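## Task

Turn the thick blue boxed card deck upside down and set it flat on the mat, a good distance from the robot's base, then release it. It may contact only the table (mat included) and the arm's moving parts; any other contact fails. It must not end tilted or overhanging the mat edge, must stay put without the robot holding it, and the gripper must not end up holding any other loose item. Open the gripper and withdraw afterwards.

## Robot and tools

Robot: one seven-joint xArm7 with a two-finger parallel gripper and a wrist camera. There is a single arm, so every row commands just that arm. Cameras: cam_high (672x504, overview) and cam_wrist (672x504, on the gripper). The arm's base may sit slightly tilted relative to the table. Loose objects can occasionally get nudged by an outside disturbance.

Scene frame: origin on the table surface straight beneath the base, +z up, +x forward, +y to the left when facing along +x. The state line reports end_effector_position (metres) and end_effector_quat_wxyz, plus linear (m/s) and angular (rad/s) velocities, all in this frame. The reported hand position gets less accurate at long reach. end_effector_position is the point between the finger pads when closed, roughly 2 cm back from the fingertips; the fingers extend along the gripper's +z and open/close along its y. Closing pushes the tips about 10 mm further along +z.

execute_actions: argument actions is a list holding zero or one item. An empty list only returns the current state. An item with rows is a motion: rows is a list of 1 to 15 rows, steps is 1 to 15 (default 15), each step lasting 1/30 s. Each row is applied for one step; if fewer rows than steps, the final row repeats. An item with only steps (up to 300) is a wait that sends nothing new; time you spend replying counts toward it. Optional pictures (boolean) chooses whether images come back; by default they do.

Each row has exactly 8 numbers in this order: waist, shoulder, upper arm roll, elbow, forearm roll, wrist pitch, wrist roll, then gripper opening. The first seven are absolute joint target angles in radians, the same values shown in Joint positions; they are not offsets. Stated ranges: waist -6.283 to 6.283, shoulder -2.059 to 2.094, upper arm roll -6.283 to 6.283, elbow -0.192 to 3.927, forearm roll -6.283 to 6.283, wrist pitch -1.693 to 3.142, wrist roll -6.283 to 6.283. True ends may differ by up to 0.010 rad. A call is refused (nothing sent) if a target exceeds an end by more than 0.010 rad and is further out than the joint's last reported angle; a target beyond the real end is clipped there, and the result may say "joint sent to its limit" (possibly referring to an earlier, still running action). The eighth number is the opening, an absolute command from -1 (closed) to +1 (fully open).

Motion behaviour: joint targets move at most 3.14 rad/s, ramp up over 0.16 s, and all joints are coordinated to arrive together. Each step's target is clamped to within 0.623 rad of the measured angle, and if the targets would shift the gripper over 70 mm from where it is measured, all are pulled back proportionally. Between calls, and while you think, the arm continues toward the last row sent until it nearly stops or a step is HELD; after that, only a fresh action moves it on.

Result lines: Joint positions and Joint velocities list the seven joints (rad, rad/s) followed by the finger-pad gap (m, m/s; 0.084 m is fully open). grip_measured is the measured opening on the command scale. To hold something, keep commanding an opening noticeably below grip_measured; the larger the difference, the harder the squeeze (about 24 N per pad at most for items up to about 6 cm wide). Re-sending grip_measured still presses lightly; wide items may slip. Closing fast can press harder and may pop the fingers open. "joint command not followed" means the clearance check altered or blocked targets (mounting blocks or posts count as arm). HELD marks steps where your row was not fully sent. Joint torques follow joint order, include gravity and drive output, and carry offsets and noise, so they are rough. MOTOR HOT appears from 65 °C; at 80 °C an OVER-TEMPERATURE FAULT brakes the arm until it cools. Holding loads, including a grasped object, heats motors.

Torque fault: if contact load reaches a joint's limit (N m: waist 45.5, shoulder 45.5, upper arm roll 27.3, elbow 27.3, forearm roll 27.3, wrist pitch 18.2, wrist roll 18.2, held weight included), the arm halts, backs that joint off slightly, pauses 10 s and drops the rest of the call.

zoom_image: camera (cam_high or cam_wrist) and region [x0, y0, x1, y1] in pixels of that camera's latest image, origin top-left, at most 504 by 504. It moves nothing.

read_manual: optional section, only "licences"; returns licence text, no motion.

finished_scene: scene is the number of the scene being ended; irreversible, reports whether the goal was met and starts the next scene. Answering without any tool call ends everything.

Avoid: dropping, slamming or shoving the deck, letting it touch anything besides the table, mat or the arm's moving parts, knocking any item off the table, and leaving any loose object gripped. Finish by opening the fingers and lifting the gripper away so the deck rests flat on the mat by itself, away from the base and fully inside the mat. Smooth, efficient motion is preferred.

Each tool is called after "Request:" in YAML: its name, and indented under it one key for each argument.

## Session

Request:
execute_actions:
  actions: []

Scene clock: 0.00 s of 4100.00 s.
end_effector_position=(+0.0138, -0.6077, +0.3907) grip_measured=+1.00 end_effector_quat_wxyz=(-0.295, -0.428, +0.854, +0.021) end_effector_velocity=(-0.001, -0.000, +0.001) end_effector_angular_velocity=(-0.002, +0.001, -0.001)
Joint positions: [-2.174 -0.72   0.175  0.865 -0.029  0.789  0.636  0.084]
Joint velocities: [-0.001 -0.    -0.002  0.001 -0.001 -0.001  0.     0.   ]
Joint torques (N m, as the arm reports them, + toward a larger angle): no reading

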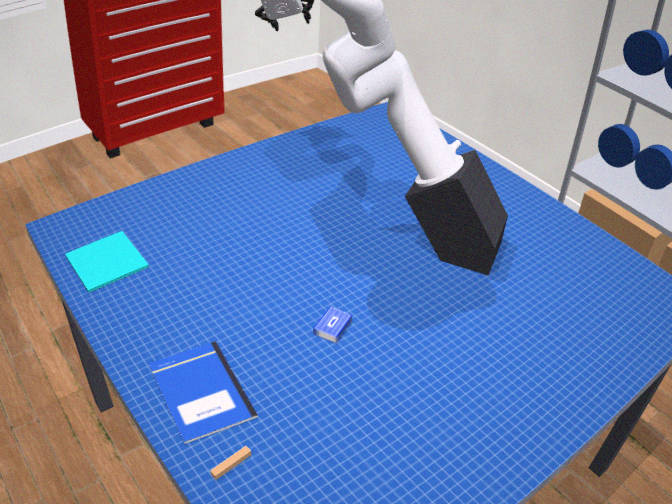

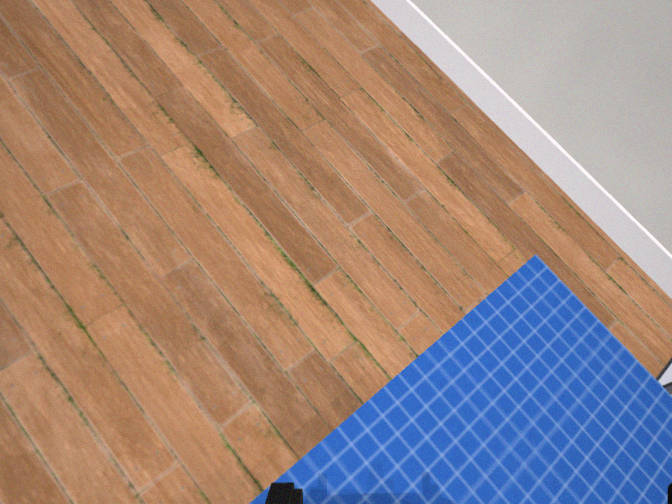

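Similar place, different yaw. Look again.

Request:
execute_actions:
  actions:
    - {"rows":[[0.566,-0.101,0,0.865,-0.646,1.241,0,1]]}
  pictures: false

Request:
execute_actions:
  actions:
    - {"steps":100}

Scene clock: 2.53 s of 4100.00 s.
end_effector_position=(+0.0407, -0.5186, +0.2210) grip_measured=+1.00 end_effector_quat_wxyz=(+0.107, +0.711, -0.622, -0.309) end_effector_velocity=(+0.229, +0.208, -0.298) end_effector_angular_velocity=(+1.711, -0.096, +1.517)
Joint positions: [-1.722 -0.377  0.078  0.864 -0.369  1.039  0.286  0.084]
Joint velocities: [ 1.276  0.646 -0.177  0.001 -0.64   0.467 -0.66   0.   ]
Joint torques (N m, as the arm reports them, + toward a larger angle): [  0.08 -16.48  -2.18  17.94  -0.78   0.3   -0.27]
Steps of this call (steps 1 to 61: nothing new was sent; steps 62 to 76: all 15 steps of this action). Readings (joint positions):
62: [-2.174 -0.720 0.175 0.865 -0.030 0.790 0.635]
63: [-2.168 -0.715 0.173 0.866 -0.036 0.794 0.629]
65: [-2.123 -0.674 0.158 0.872 -0.081 0.826 0.583]
69: [-1.995 -0.554 0.127 0.864 -0.195 0.911 0.466]
76: the state above

Scene clock: 5.87 s of 4100.00 s.
end_effector_position=(+0.4164, +0.0670, +0.3492) grip_measured=+1.00 end_effector_quat_wxyz=(-0.001, +0.860, +0.511, -0.001) end_effector_velocity=(-0.000, -0.000, -0.000) end_effector_angular_velocity=(-0.001, +0.001, +0.002)
Joint positions: [ 0.566 -0.101 -0.     0.865 -0.646  1.241  0.     0.084]
Joint velocities: [ 0.     0.    -0.    -0.     0.     0.001 -0.002 -0.   ]
Joint torques (N m, as the arm reports them, + toward a larger angle): [ 9.07 -8.58  7.6  19.51 -0.73 -0.55 -0.6 ]
Steps of this call (steps 1 to 90: the robot went on to your last target; steps 91 to 100: nothing new was sent). Readings (joint positions):
1: [-1.679 -0.356 0.072 0.864 -0.390 1.054 0.264]
2: [-1.635 -0.337 0.067 0.864 -0.410 1.068 0.244]
4: [-1.548 -0.302 0.057 0.864 -0.444 1.093 0.208]
8: [-1.374 -0.247 0.042 0.864 -0.499 1.133 0.152]
100: the state above
The arm was judged still, so your last target was given up. Only a new action makes it travel on or press farther. Fingers that are still opening or closing keep moving.

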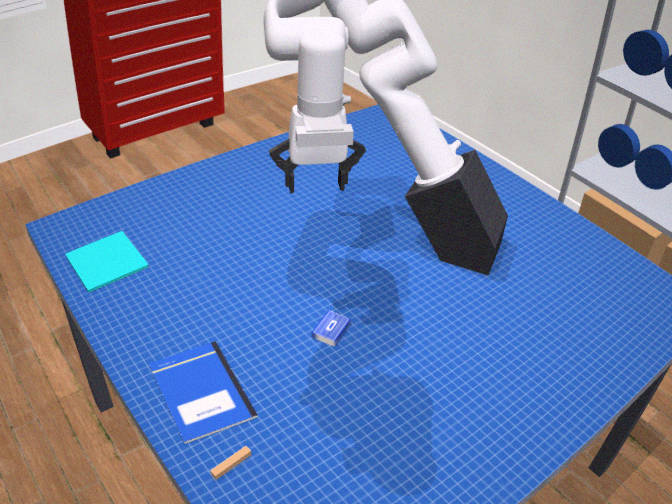

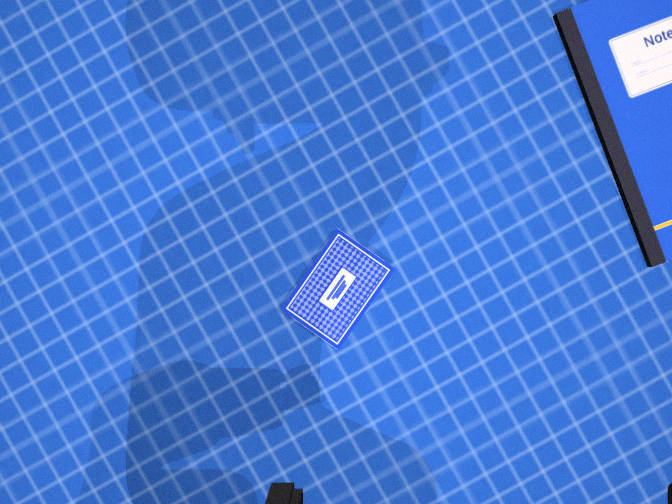

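Request:
execute_actions:
  actions:
    - {"rows":[[0.226,1.28,0,2.143,-0.391,1.868,-2.76,1]]}
  pictures: false

Request:
execute_actions:
  actions:
    - {"steps":55}

Scene clock: 19.77 s of 4100.00 s.
end_effector_position=(+0.4654, +0.0652, +0.2355) grip_measured=+1.00 end_effector_quat_wxyz=(-0.110, +0.667, +0.668, -0.310) end_effector_velocity=(+0.100, +0.214, -0.303) end_effector_angular_velocity=(+0.654, +1.070, +1.157)
Joint positions: [ 0.304  0.628 -0.002  1.596 -0.452  1.719 -0.729  0.084]
Joint velocities: [-0.256  1.691  0.012  1.672  0.199  0.486 -1.678  0.   ]
Joint torques (N m, as the arm reports them, + toward a larger angle): [ 17.51 -18.24   8.32  14.5    0.4    0.51  -0.43]
Steps of this call (steps 1 to 90: nothing new was sent; then 10.40 s passed at rest; steps 91 to 105: all 15 steps of this action). Readings (joint positions):
91: [0.566 -0.101 0.000 0.865 -0.646 1.242 -0.001]
92: [0.563 -0.095 0.001 0.871 -0.643 1.248 -0.007]
94: [0.538 -0.048 0.005 0.921 -0.622 1.299 -0.059]
98: [0.422 0.188 -0.001 1.159 -0.538 1.506 -0.292]
105: the state above

Scene clock: 21.60 s of 4100.00 s.
end_effector_position=(+0.4236, +0.1424, +0.0820) grip_measured=+1.00 end_effector_quat_wxyz=(-0.451, -0.210, +0.862, -0.098) end_effector_velocity=(-0.000, -0.000, -0.000) end_effector_angular_velocity=(-0.000, +0.001, +0.001)
Joint positions: [ 0.226  1.28   0.     2.143 -0.391  1.868 -2.76   0.084]
Joint velocities: [ 0.     0.    -0.001 -0.     0.     0.001 -0.001  0.   ]
Joint torques (N m, as the arm reports them, + toward a larger angle): [ 18.55 -20.96   6.28  14.5    0.48   0.81  -0.43]
Steps of this call (steps 1 to 55: the robot went on to your last target). Readings (joint positions):
1: [0.296 0.684 -0.002 1.650 -0.445 1.734 -0.784]
2: [0.290 0.737 -0.002 1.699 -0.440 1.747 -0.837]
4: [0.279 0.835 -0.001 1.780 -0.431 1.769 -0.943]
8: [0.259 1.009 0.000 1.919 -0.415 1.807 -1.190]
55: the state above

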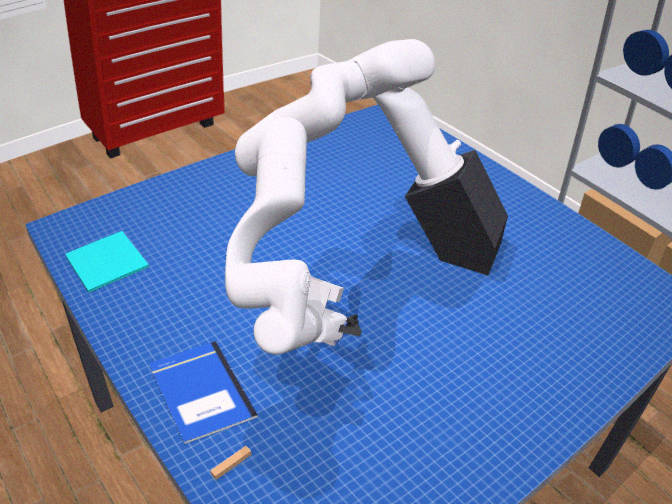

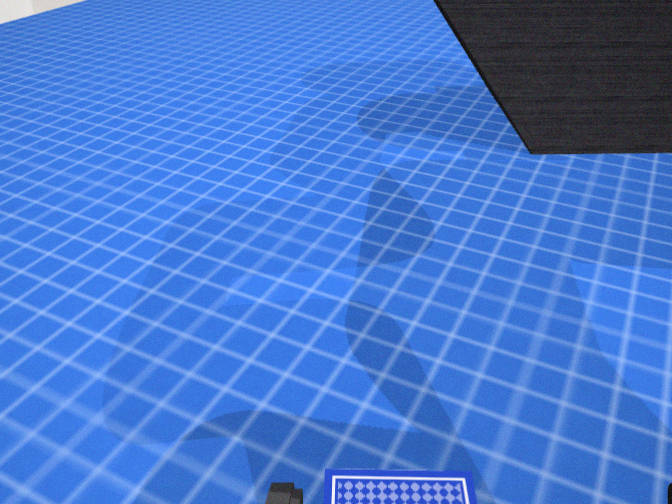

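Request:
execute_actions:
  actions:
    - {"rows":[[0.205,1.3,0,2.17,-0.41,1.865,-2.77,1],[0.205,1.3,0,2.17,-0.41,1.865,-2.77,1],[0.205,1.3,0,2.17,-0.41,1.865,-2.77,1],[0.19,1.33,0,2.2,-0.425,1.862,-2.78,1],[0.19,1.33,0,2.2,-0.425,1.862,-2.78,1],[0.175,1.365,0,2.233,-0.44,1.86,-2.785,1],[0.175,1.365,0,2.233,-0.44,1.86,-2.785,1],[0.162,1.395,0,2.263,-0.45,1.858,-2.79,1]]}

Scene clock: 27.93 s of 4100.00 s.
end_effector_position=(+0.4297, +0.1271, +0.0328) grip_measured=+1.00 end_effector_quat_wxyz=(-0.452, -0.203, +0.862, -0.105) end_effector_velocity=(+0.022, +0.012, +0.006) end_effector_angular_velocity=(+0.038, -0.054, -0.019)
Joint positions: [ 0.163  1.392 -0.     2.258 -0.448  1.858 -2.789  0.084]
Joint velocities: [ 0.005  0.012  0.018  0.073 -0.014 -0.006 -0.009  0.   ]
Joint torques (N m, as the arm reports them, + toward a larger angle): [ 19.08 -20.78   5.4   13.83  -0.13   1.13  -0.36]
Steps of this call (steps 1 to 15: the robot went on to your last target; steps 16 to 90: nothing new was sent; then 2.83 s passed at rest; steps 91 to 105: all 15 steps of this action). Readings (joint positions):
91: [0.226 1.280 0.000 2.144 -0.391 1.868 -2.760]
92: [0.223 1.284 0.001 2.149 -0.395 1.868 -2.762]
94: [0.213 1.294 0.001 2.162 -0.404 1.866 -2.767]
98: [0.187 1.338 -0.001 2.209 -0.428 1.862 -2.779]
105: the state above

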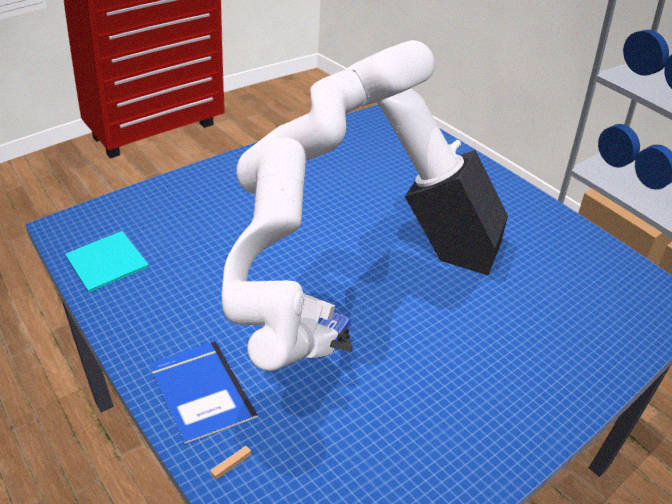

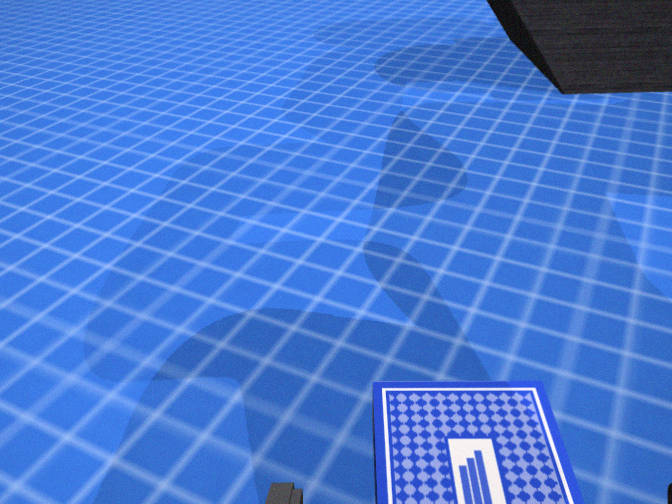

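Request:
execute_actions:
  actions:
    - {"rows":[[0.162,1.395,0,2.263,-0.45,1.835,-2.79,0.6],[0.162,1.395,0,2.263,-0.45,1.835,-2.79,0.5],[0.162,1.395,0,2.263,-0.45,1.835,-2.79,0.4],[0.162,1.395,0,2.263,-0.45,1.835,-2.79,0.3],[0.162,1.395,0,2.263,-0.45,1.835,-2.79,0.2],[0.162,1.395,0,2.263,-0.45,1.835,-2.79,0.1],[0.162,1.395,0,2.263,-0.45,1.835,-2.79,-0.05]]}
  pictures: false

Request:
execute_actions:
  actions:
    - {"rows":[[0.2,1.2,0,2.1,-0.41,1.95,-2.79,-0.05]]}
  pictures: false

Request:
execute_actions:
  actions:
    - {"rows":[[0.16,1.35,0,2.25,-0.41,2.13,0.31,-0.05]]}
  pictures: false

Request:
execute_actions:
  actions:
    - {"steps":35}

Scene clock: 34.90 s of 4100.00 s.
end_effector_position=(+0.4335, +0.1308, +0.0291) grip_measured=+0.21 end_effector_quat_wxyz=(-0.443, -0.202, +0.868, -0.100) end_effector_velocity=(+0.000, -0.001, -0.001) end_effector_angular_velocity=(-0.002, -0.002, +0.001)
Joint positions: [ 0.162  1.395  0.     2.263 -0.45   1.837 -2.79   0.053]
Joint velocities: [-0.     0.    -0.002 -0.001 -0.002 -0.002 -0.     0.   ]
Joint torques (N m, as the arm reports them, + toward a larger angle): [ 17.31 -19.53   4.18  14.51  -0.57  -0.44  -0.39]
Steps of this call (steps 1 to 15: the robot went on to your last target; steps 16 to 90: nothing new was sent; then 3.47 s passed at rest; steps 91 to 105: all 15 steps of this action). Readings (joint positions):
91: [0.162 1.395 0.000 2.263 -0.450 1.857 -2.790]
92: [0.162 1.395 -0.000 2.263 -0.450 1.852 -2.790]
94: [0.162 1.395 -0.000 2.263 -0.450 1.843 -2.790]
98: [0.162 1.395 0.000 2.263 -0.450 1.838 -2.790]
105: the state above

Scene clock: 35.40 s of 4100.00 s.
end_effector_position=(+0.4320, +0.1036, +0.1070) grip_measured=+0.21 end_effector_quat_wxyz=(-0.475, -0.209, +0.848, -0.110) end_effector_velocity=(-0.001, -0.003, +0.009) end_effector_angular_velocity=(-0.004, +0.012, +0.002)
Joint positions: [ 0.199  1.204 -0.001  2.1   -0.411  1.948 -2.79   0.053]
Joint velocities: [ 0.003 -0.019  0.001 -0.015  0.006  0.017  0.     0.   ]
Joint torques (N m, as the arm reports them, + toward a larger angle): [ 19.04 -21.87   6.07  15.73   0.23   1.03  -0.23]
Steps of this call (steps 1 to 15: all 15 steps of this action). Readings (joint positions):
1: [0.162 1.394 0.000 2.262 -0.450 1.837 -2.790]
2: [0.163 1.389 -0.000 2.257 -0.449 1.839 -2.790]
4: [0.170 1.347 -0.002 2.212 -0.439 1.865 -2.790]
8: [0.196 1.226 0.001 2.133 -0.417 1.930 -2.790]
15: the state above

Scene clock: 35.90 s of 4100.00 s.
end_effector_position=(+0.4079, +0.0870, +0.0956) grip_measured=+0.21 end_effector_quat_wxyz=(-0.401, +0.224, +0.795, -0.395) end_effector_velocity=(-0.006, -0.006, +0.004) end_effector_angular_velocity=(-2.512, -1.284, -1.101)
Joint positions: [ 0.162  1.341 -0.     2.24  -0.41   2.118 -1.752  0.053]
Joint velocities: [-0.016  0.076  0.008  0.115 -0.     0.118  3.016  0.   ]
Joint torques (N m, as the arm reports them, + toward a larger angle): [ 18.54 -20.88   5.43  13.48   0.3    1.27  -0.54]
Steps of this call (steps 1 to 15: all 15 steps of this action). Readings (joint positions):
1: [0.199 1.204 -0.001 2.100 -0.410 1.949 -2.789]
2: [0.199 1.204 -0.000 2.102 -0.410 1.951 -2.783]
4: [0.197 1.214 0.000 2.115 -0.410 1.966 -2.731]
8: [0.180 1.276 -0.000 2.176 -0.410 2.040 -2.445]
15: the state above

Scene clock: 37.07 s of 4100.00 s.
end_effector_position=(+0.4066, +0.0860, +0.0954) grip_measured=+0.21 end_effector_quat_wxyz=(+0.135, +0.794, +0.216, -0.552) end_effector_velocity=(-0.001, -0.000, -0.000) end_effector_angular_velocity=(-0.005, -0.001, -0.003)
Joint positions: [ 0.16   1.35   0.     2.25  -0.41   2.13   0.309  0.053]
Joint velocities: [-0.     0.    -0.001 -0.002  0.002 -0.001  0.006  0.   ]
Joint torques (N m, as the arm reports them, + toward a larger angle): [ 18.76 -20.94   5.31  13.87   0.39   1.48  -0.4 ]
Steps of this call (steps 1 to 35: the robot went on to your last target). Readings (joint positions):
1: [0.162 1.343 0.000 2.243 -0.410 2.121 -1.651]
2: [0.161 1.345 0.000 2.245 -0.410 2.124 -1.549]
4: [0.161 1.347 0.000 2.248 -0.410 2.127 -1.347]
8: [0.160 1.349 0.000 2.249 -0.410 2.129 -0.943]
35: the state above

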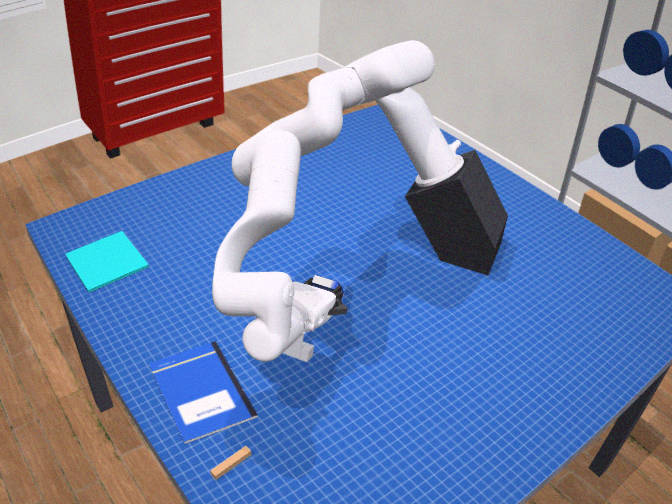

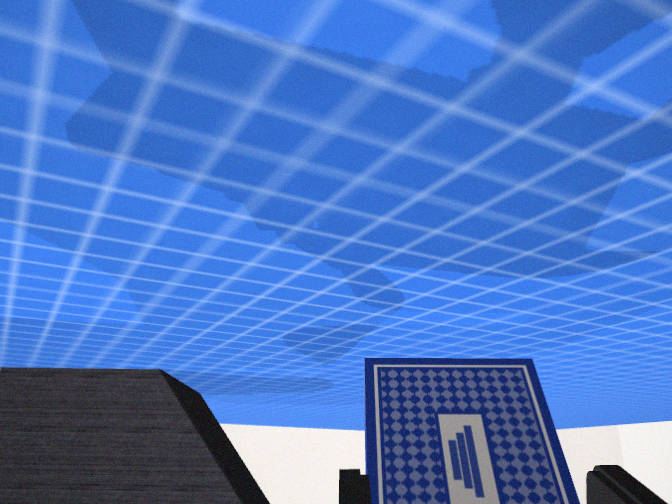

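Request:
execute_actions:
  actions:
    - {"rows":[[0.156,1.37,0,2.267,-0.41,2.13,0.31,0.18],[0.152,1.39,0,2.285,-0.41,2.13,0.31,0.18],[0.148,1.41,0,2.302,-0.41,2.13,0.31,0.18],[0.145,1.43,0,2.32,-0.41,2.13,0.31,0.18],[0.142,1.445,0,2.333,-0.41,2.13,0.31,0.18],[0.138,1.46,0,2.346,-0.41,2.13,0.31,0.18],[0.138,1.465,0,2.35,-0.41,2.13,0.31,0.18]]}
  pictures: false

Request:
execute_actions:
  actions:
    - {"rows":[[0.14,1.465,0,2.346,-0.413,2.11,0.313,0.2],[0.141,1.463,0,2.342,-0.416,2.09,0.316,0.2],[0.143,1.46,0,2.337,-0.419,2.07,0.319,0.2],[0.145,1.456,0,2.332,-0.421,2.05,0.321,0.2],[0.146,1.451,0,2.326,-0.424,2.03,0.324,0.2],[0.148,1.446,0,2.32,-0.427,2.01,0.327,0.2],[0.15,1.44,0,2.313,-0.43,1.99,0.33,0.2],[0.151,1.434,0,2.306,-0.433,1.968,0.333,0.2],[0.153,1.428,0,2.299,-0.436,1.946,0.336,0.2],[0.155,1.422,0,2.292,-0.439,1.924,0.339,0.2],[0.157,1.415,0,2.285,-0.442,1.902,0.342,0.2],[0.159,1.408,0,2.278,-0.445,1.88,0.345,0.2],[0.16,1.401,0,2.27,-0.448,1.858,0.348,0.2],[0.162,1.395,0,2.263,-0.45,1.835,0.35,0.2]]}
  pictures: false

Request:
execute_actions:
  actions:
    - {"steps":10}

Scene clock: 45.17 s of 4100.00 s.
end_effector_position=(+0.3930, +0.0951, +0.0626) grip_measured=+0.21 end_effector_quat_wxyz=(+0.134, +0.789, +0.211, -0.562) end_effector_velocity=(+0.005, +0.002, +0.000) end_effector_angular_velocity=(+0.006, -0.015, -0.012)
Joint positions: [ 0.139  1.463  0.     2.349 -0.41   2.13   0.31   0.053]
Joint velocities: [-0.     0.005  0.001  0.025  0.001  0.     0.     0.   ]
Joint torques (N m, as the arm reports them, + toward a larger angle): [ 17.89 -19.85   4.6   12.33   0.36   1.62  -0.37]
Steps of this call (steps 1 to 15: the robot went on to your last target; steps 16 to 90: nothing new was sent; then 4.60 s passed at rest; steps 91 to 105: all 15 steps of this action). Readings (joint positions):
91: [0.160 1.350 0.000 2.250 -0.410 2.130 0.310]
92: [0.159 1.354 0.000 2.255 -0.410 2.130 0.310]
94: [0.155 1.375 0.000 2.277 -0.410 2.130 0.310]
98: [0.142 1.440 -0.000 2.326 -0.410 2.130 0.310]
105: the state above

Scene clock: 45.67 s of 4100.00 s.
end_effector_position=(+0.4239, +0.1247, +0.0323) grip_measured=+0.21 end_effector_quat_wxyz=(+0.107, +0.854, +0.205, -0.466) end_effector_velocity=(+0.109, +0.077, -0.044) end_effector_angular_velocity=(+0.279, -0.566, -0.133)
Joint positions: [ 0.158  1.411  0.001  2.279 -0.443  1.888  0.344  0.053]
Joint velocities: [ 0.052 -0.187  0.001 -0.187 -0.076 -0.614  0.074 -0.   ]
Joint torques (N m, as the arm reports them, + toward a larger angle): [ 17.91 -20.2    5.29  15.19   0.26   0.58  -0.42]
Steps of this call (steps 1 to 15: all 15 steps of this action). Readings (joint positions):
1: [0.139 1.463 0.000 2.350 -0.410 2.129 0.310]
2: [0.139 1.463 -0.000 2.349 -0.411 2.125 0.311]
4: [0.140 1.462 -0.000 2.344 -0.414 2.102 0.314]
8: [0.147 1.448 -0.001 2.327 -0.425 2.036 0.324]
15: the state above

Scene clock: 46.00 s of 4100.00 s.
end_effector_position=(+0.4332, +0.1306, +0.0285) grip_measured=+0.21 end_effector_quat_wxyz=(+0.099, +0.867, +0.202, -0.444) end_effector_velocity=(+0.001, +0.000, -0.002) end_effector_angular_velocity=(+0.002, -0.009, +0.000)
Joint positions: [ 0.162  1.396 -0.     2.263 -0.45   1.836  0.35   0.053]
Joint velocities: [ 0.001 -0.003 -0.002 -0.006 -0.003 -0.011  0.001 -0.   ]
Joint torques (N m, as the arm reports them, + toward a larger angle): [ 18.81 -20.56   5.19  14.99   0.21   0.16  -0.52]
Steps of this call (steps 1 to 10: the robot went on to your last target). Readings (joint positions):
1: [0.160 1.405 0.001 2.274 -0.445 1.870 0.346]
2: [0.161 1.401 0.001 2.271 -0.447 1.858 0.347]
4: [0.162 1.397 0.001 2.267 -0.448 1.845 0.349]
8: [0.162 1.396 -0.000 2.264 -0.450 1.838 0.350]
10: the state above

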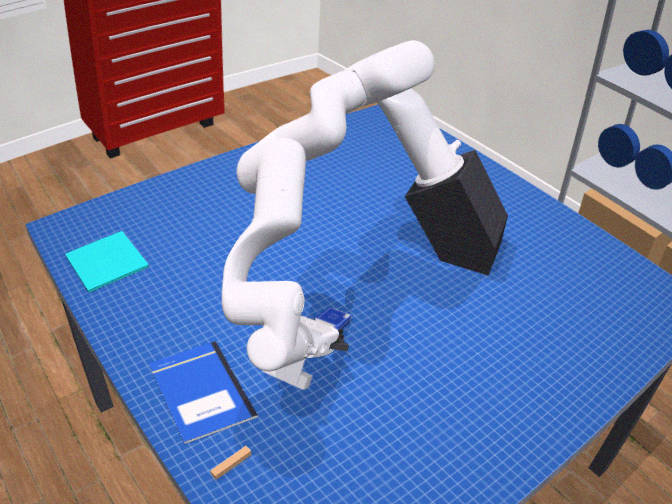

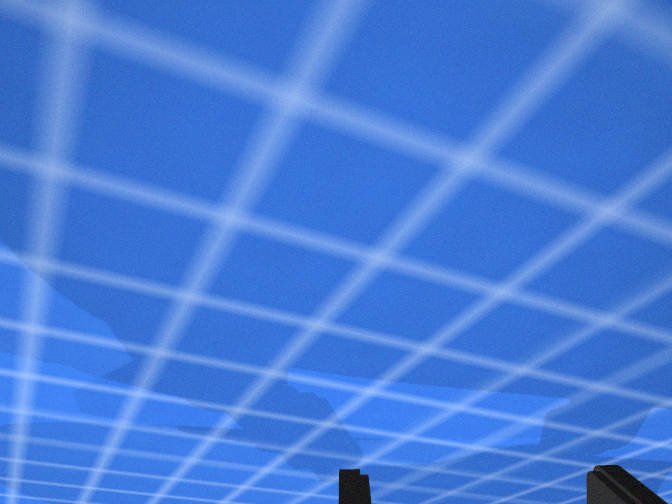

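Request:
execute_actions:
  actions:
    - {"rows":[[0.162,1.395,0,2.263,-0.45,1.835,0.35,0.9]],"steps":12}
  pictures: false

Request:
execute_actions:
  actions:
    - {"rows":[[0.2,1.0,0,1.96,-0.42,1.6,0.35,0.9]]}
  pictures: false

Request:
execute_actions:
  actions:
    - {"steps":10}

Scene clock: 49.70 s of 4100.00 s.
end_effector_position=(+0.4338, +0.1309, +0.0285) grip_measured=+0.90 end_effector_quat_wxyz=(+0.099, +0.868, +0.202, -0.443) end_effector_velocity=(-0.000, +0.000, +0.000) end_effector_angular_velocity=(-0.002, +0.001, -0.001)
Joint positions: [ 0.162  1.395 -0.     2.263 -0.45   1.835  0.35   0.08 ]
Joint velocities: [ 0.    -0.    -0.    -0.     0.001  0.002  0.002 -0.   ]
Joint torques (N m, as the arm reports them, + toward a larger angle): [ 18.54 -21.12   5.27  14.15   0.25   0.87  -0.54]
Steps of this call (steps 1 to 30: the robot went on to your last target; steps 31 to 90: nothing new was sent; then 0.30 s passed at rest; steps 91 to 102: all 12 steps of this action). Readings (joint positions):
91: [0.162 1.395 -0.000 2.263 -0.450 1.834 0.350]
92: [0.162 1.395 -0.000 2.263 -0.450 1.834 0.350]
94: [0.162 1.395 -0.000 2.264 -0.450 1.834 0.350]
98: [0.162 1.395 -0.000 2.263 -0.450 1.834 0.350]
102: the state above

Scene clock: 50.20 s of 4100.00 s.
end_effector_position=(+0.5131, +0.1268, +0.1210) grip_measured=+0.90 end_effector_quat_wxyz=(+0.018, +0.930, +0.183, -0.318) end_effector_velocity=(-0.042, -0.004, -0.022) end_effector_angular_velocity=(-0.004, +0.053, +0.049)
Joint positions: [ 0.199  1.009  0.     1.971 -0.421  1.607  0.35   0.08 ]
Joint velocities: [-0.002 -0.051 -0.012 -0.191  0.01  -0.076  0.    -0.   ]
Joint torques (N m, as the arm reports them, + toward a larger angle): [ 17.89 -19.17   6.79  15.6    0.08   0.55  -0.58]
Steps of this call (steps 1 to 15: all 15 steps of this action). Readings (joint positions):
1: [0.162 1.395 -0.000 2.263 -0.450 1.834 0.350]
2: [0.162 1.390 -0.000 2.257 -0.449 1.830 0.350]
4: [0.166 1.346 -0.001 2.213 -0.446 1.801 0.350]
8: [0.184 1.168 0.000 2.093 -0.433 1.700 0.350]
15: the state above

Scene clock: 50.53 s of 4100.00 s.
end_effector_position=(+0.5130, +0.1266, +0.1220) grip_measured=+0.90 end_effector_quat_wxyz=(+0.017, +0.931, +0.184, -0.316) end_effector_velocity=(+0.002, -0.001, +0.003) end_effector_angular_velocity=(+0.002, -0.007, -0.002)
Joint positions: [ 0.2    1.001 -0.     1.96  -0.42   1.6    0.35   0.08 ]
Joint velocities: [ 0.001 -0.008  0.    -0.003 -0.001 -0.002  0.001 -0.   ]
Joint torques (N m, as the arm reports them, + toward a larger angle): [ 18.57 -20.25   6.84  15.83   0.2    0.29  -0.43]
Steps of this call (steps 1 to 10: the robot went on to your last target). Readings (joint positions):
1: [0.199 1.008 -0.000 1.966 -0.421 1.605 0.350]
2: [0.199 1.008 -0.000 1.962 -0.420 1.604 0.350]
4: [0.199 1.006 -0.000 1.959 -0.420 1.602 0.350]
8: [0.200 1.002 -0.000 1.960 -0.420 1.600 0.350]
10: the state above

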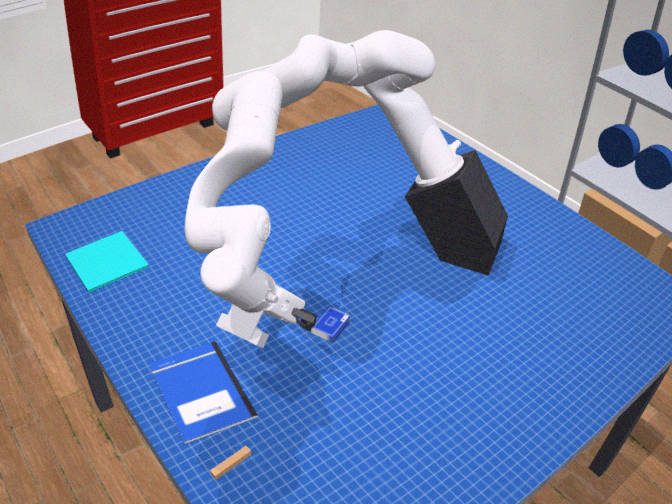

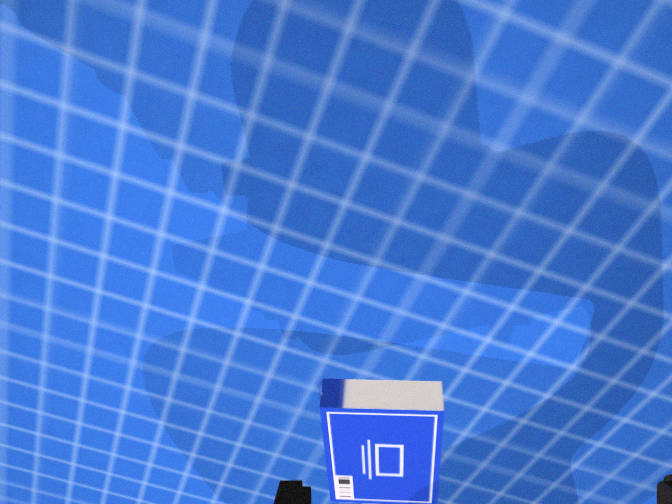

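Request:
finished_scene:
  scene: 2

The scene is finished: the task was done.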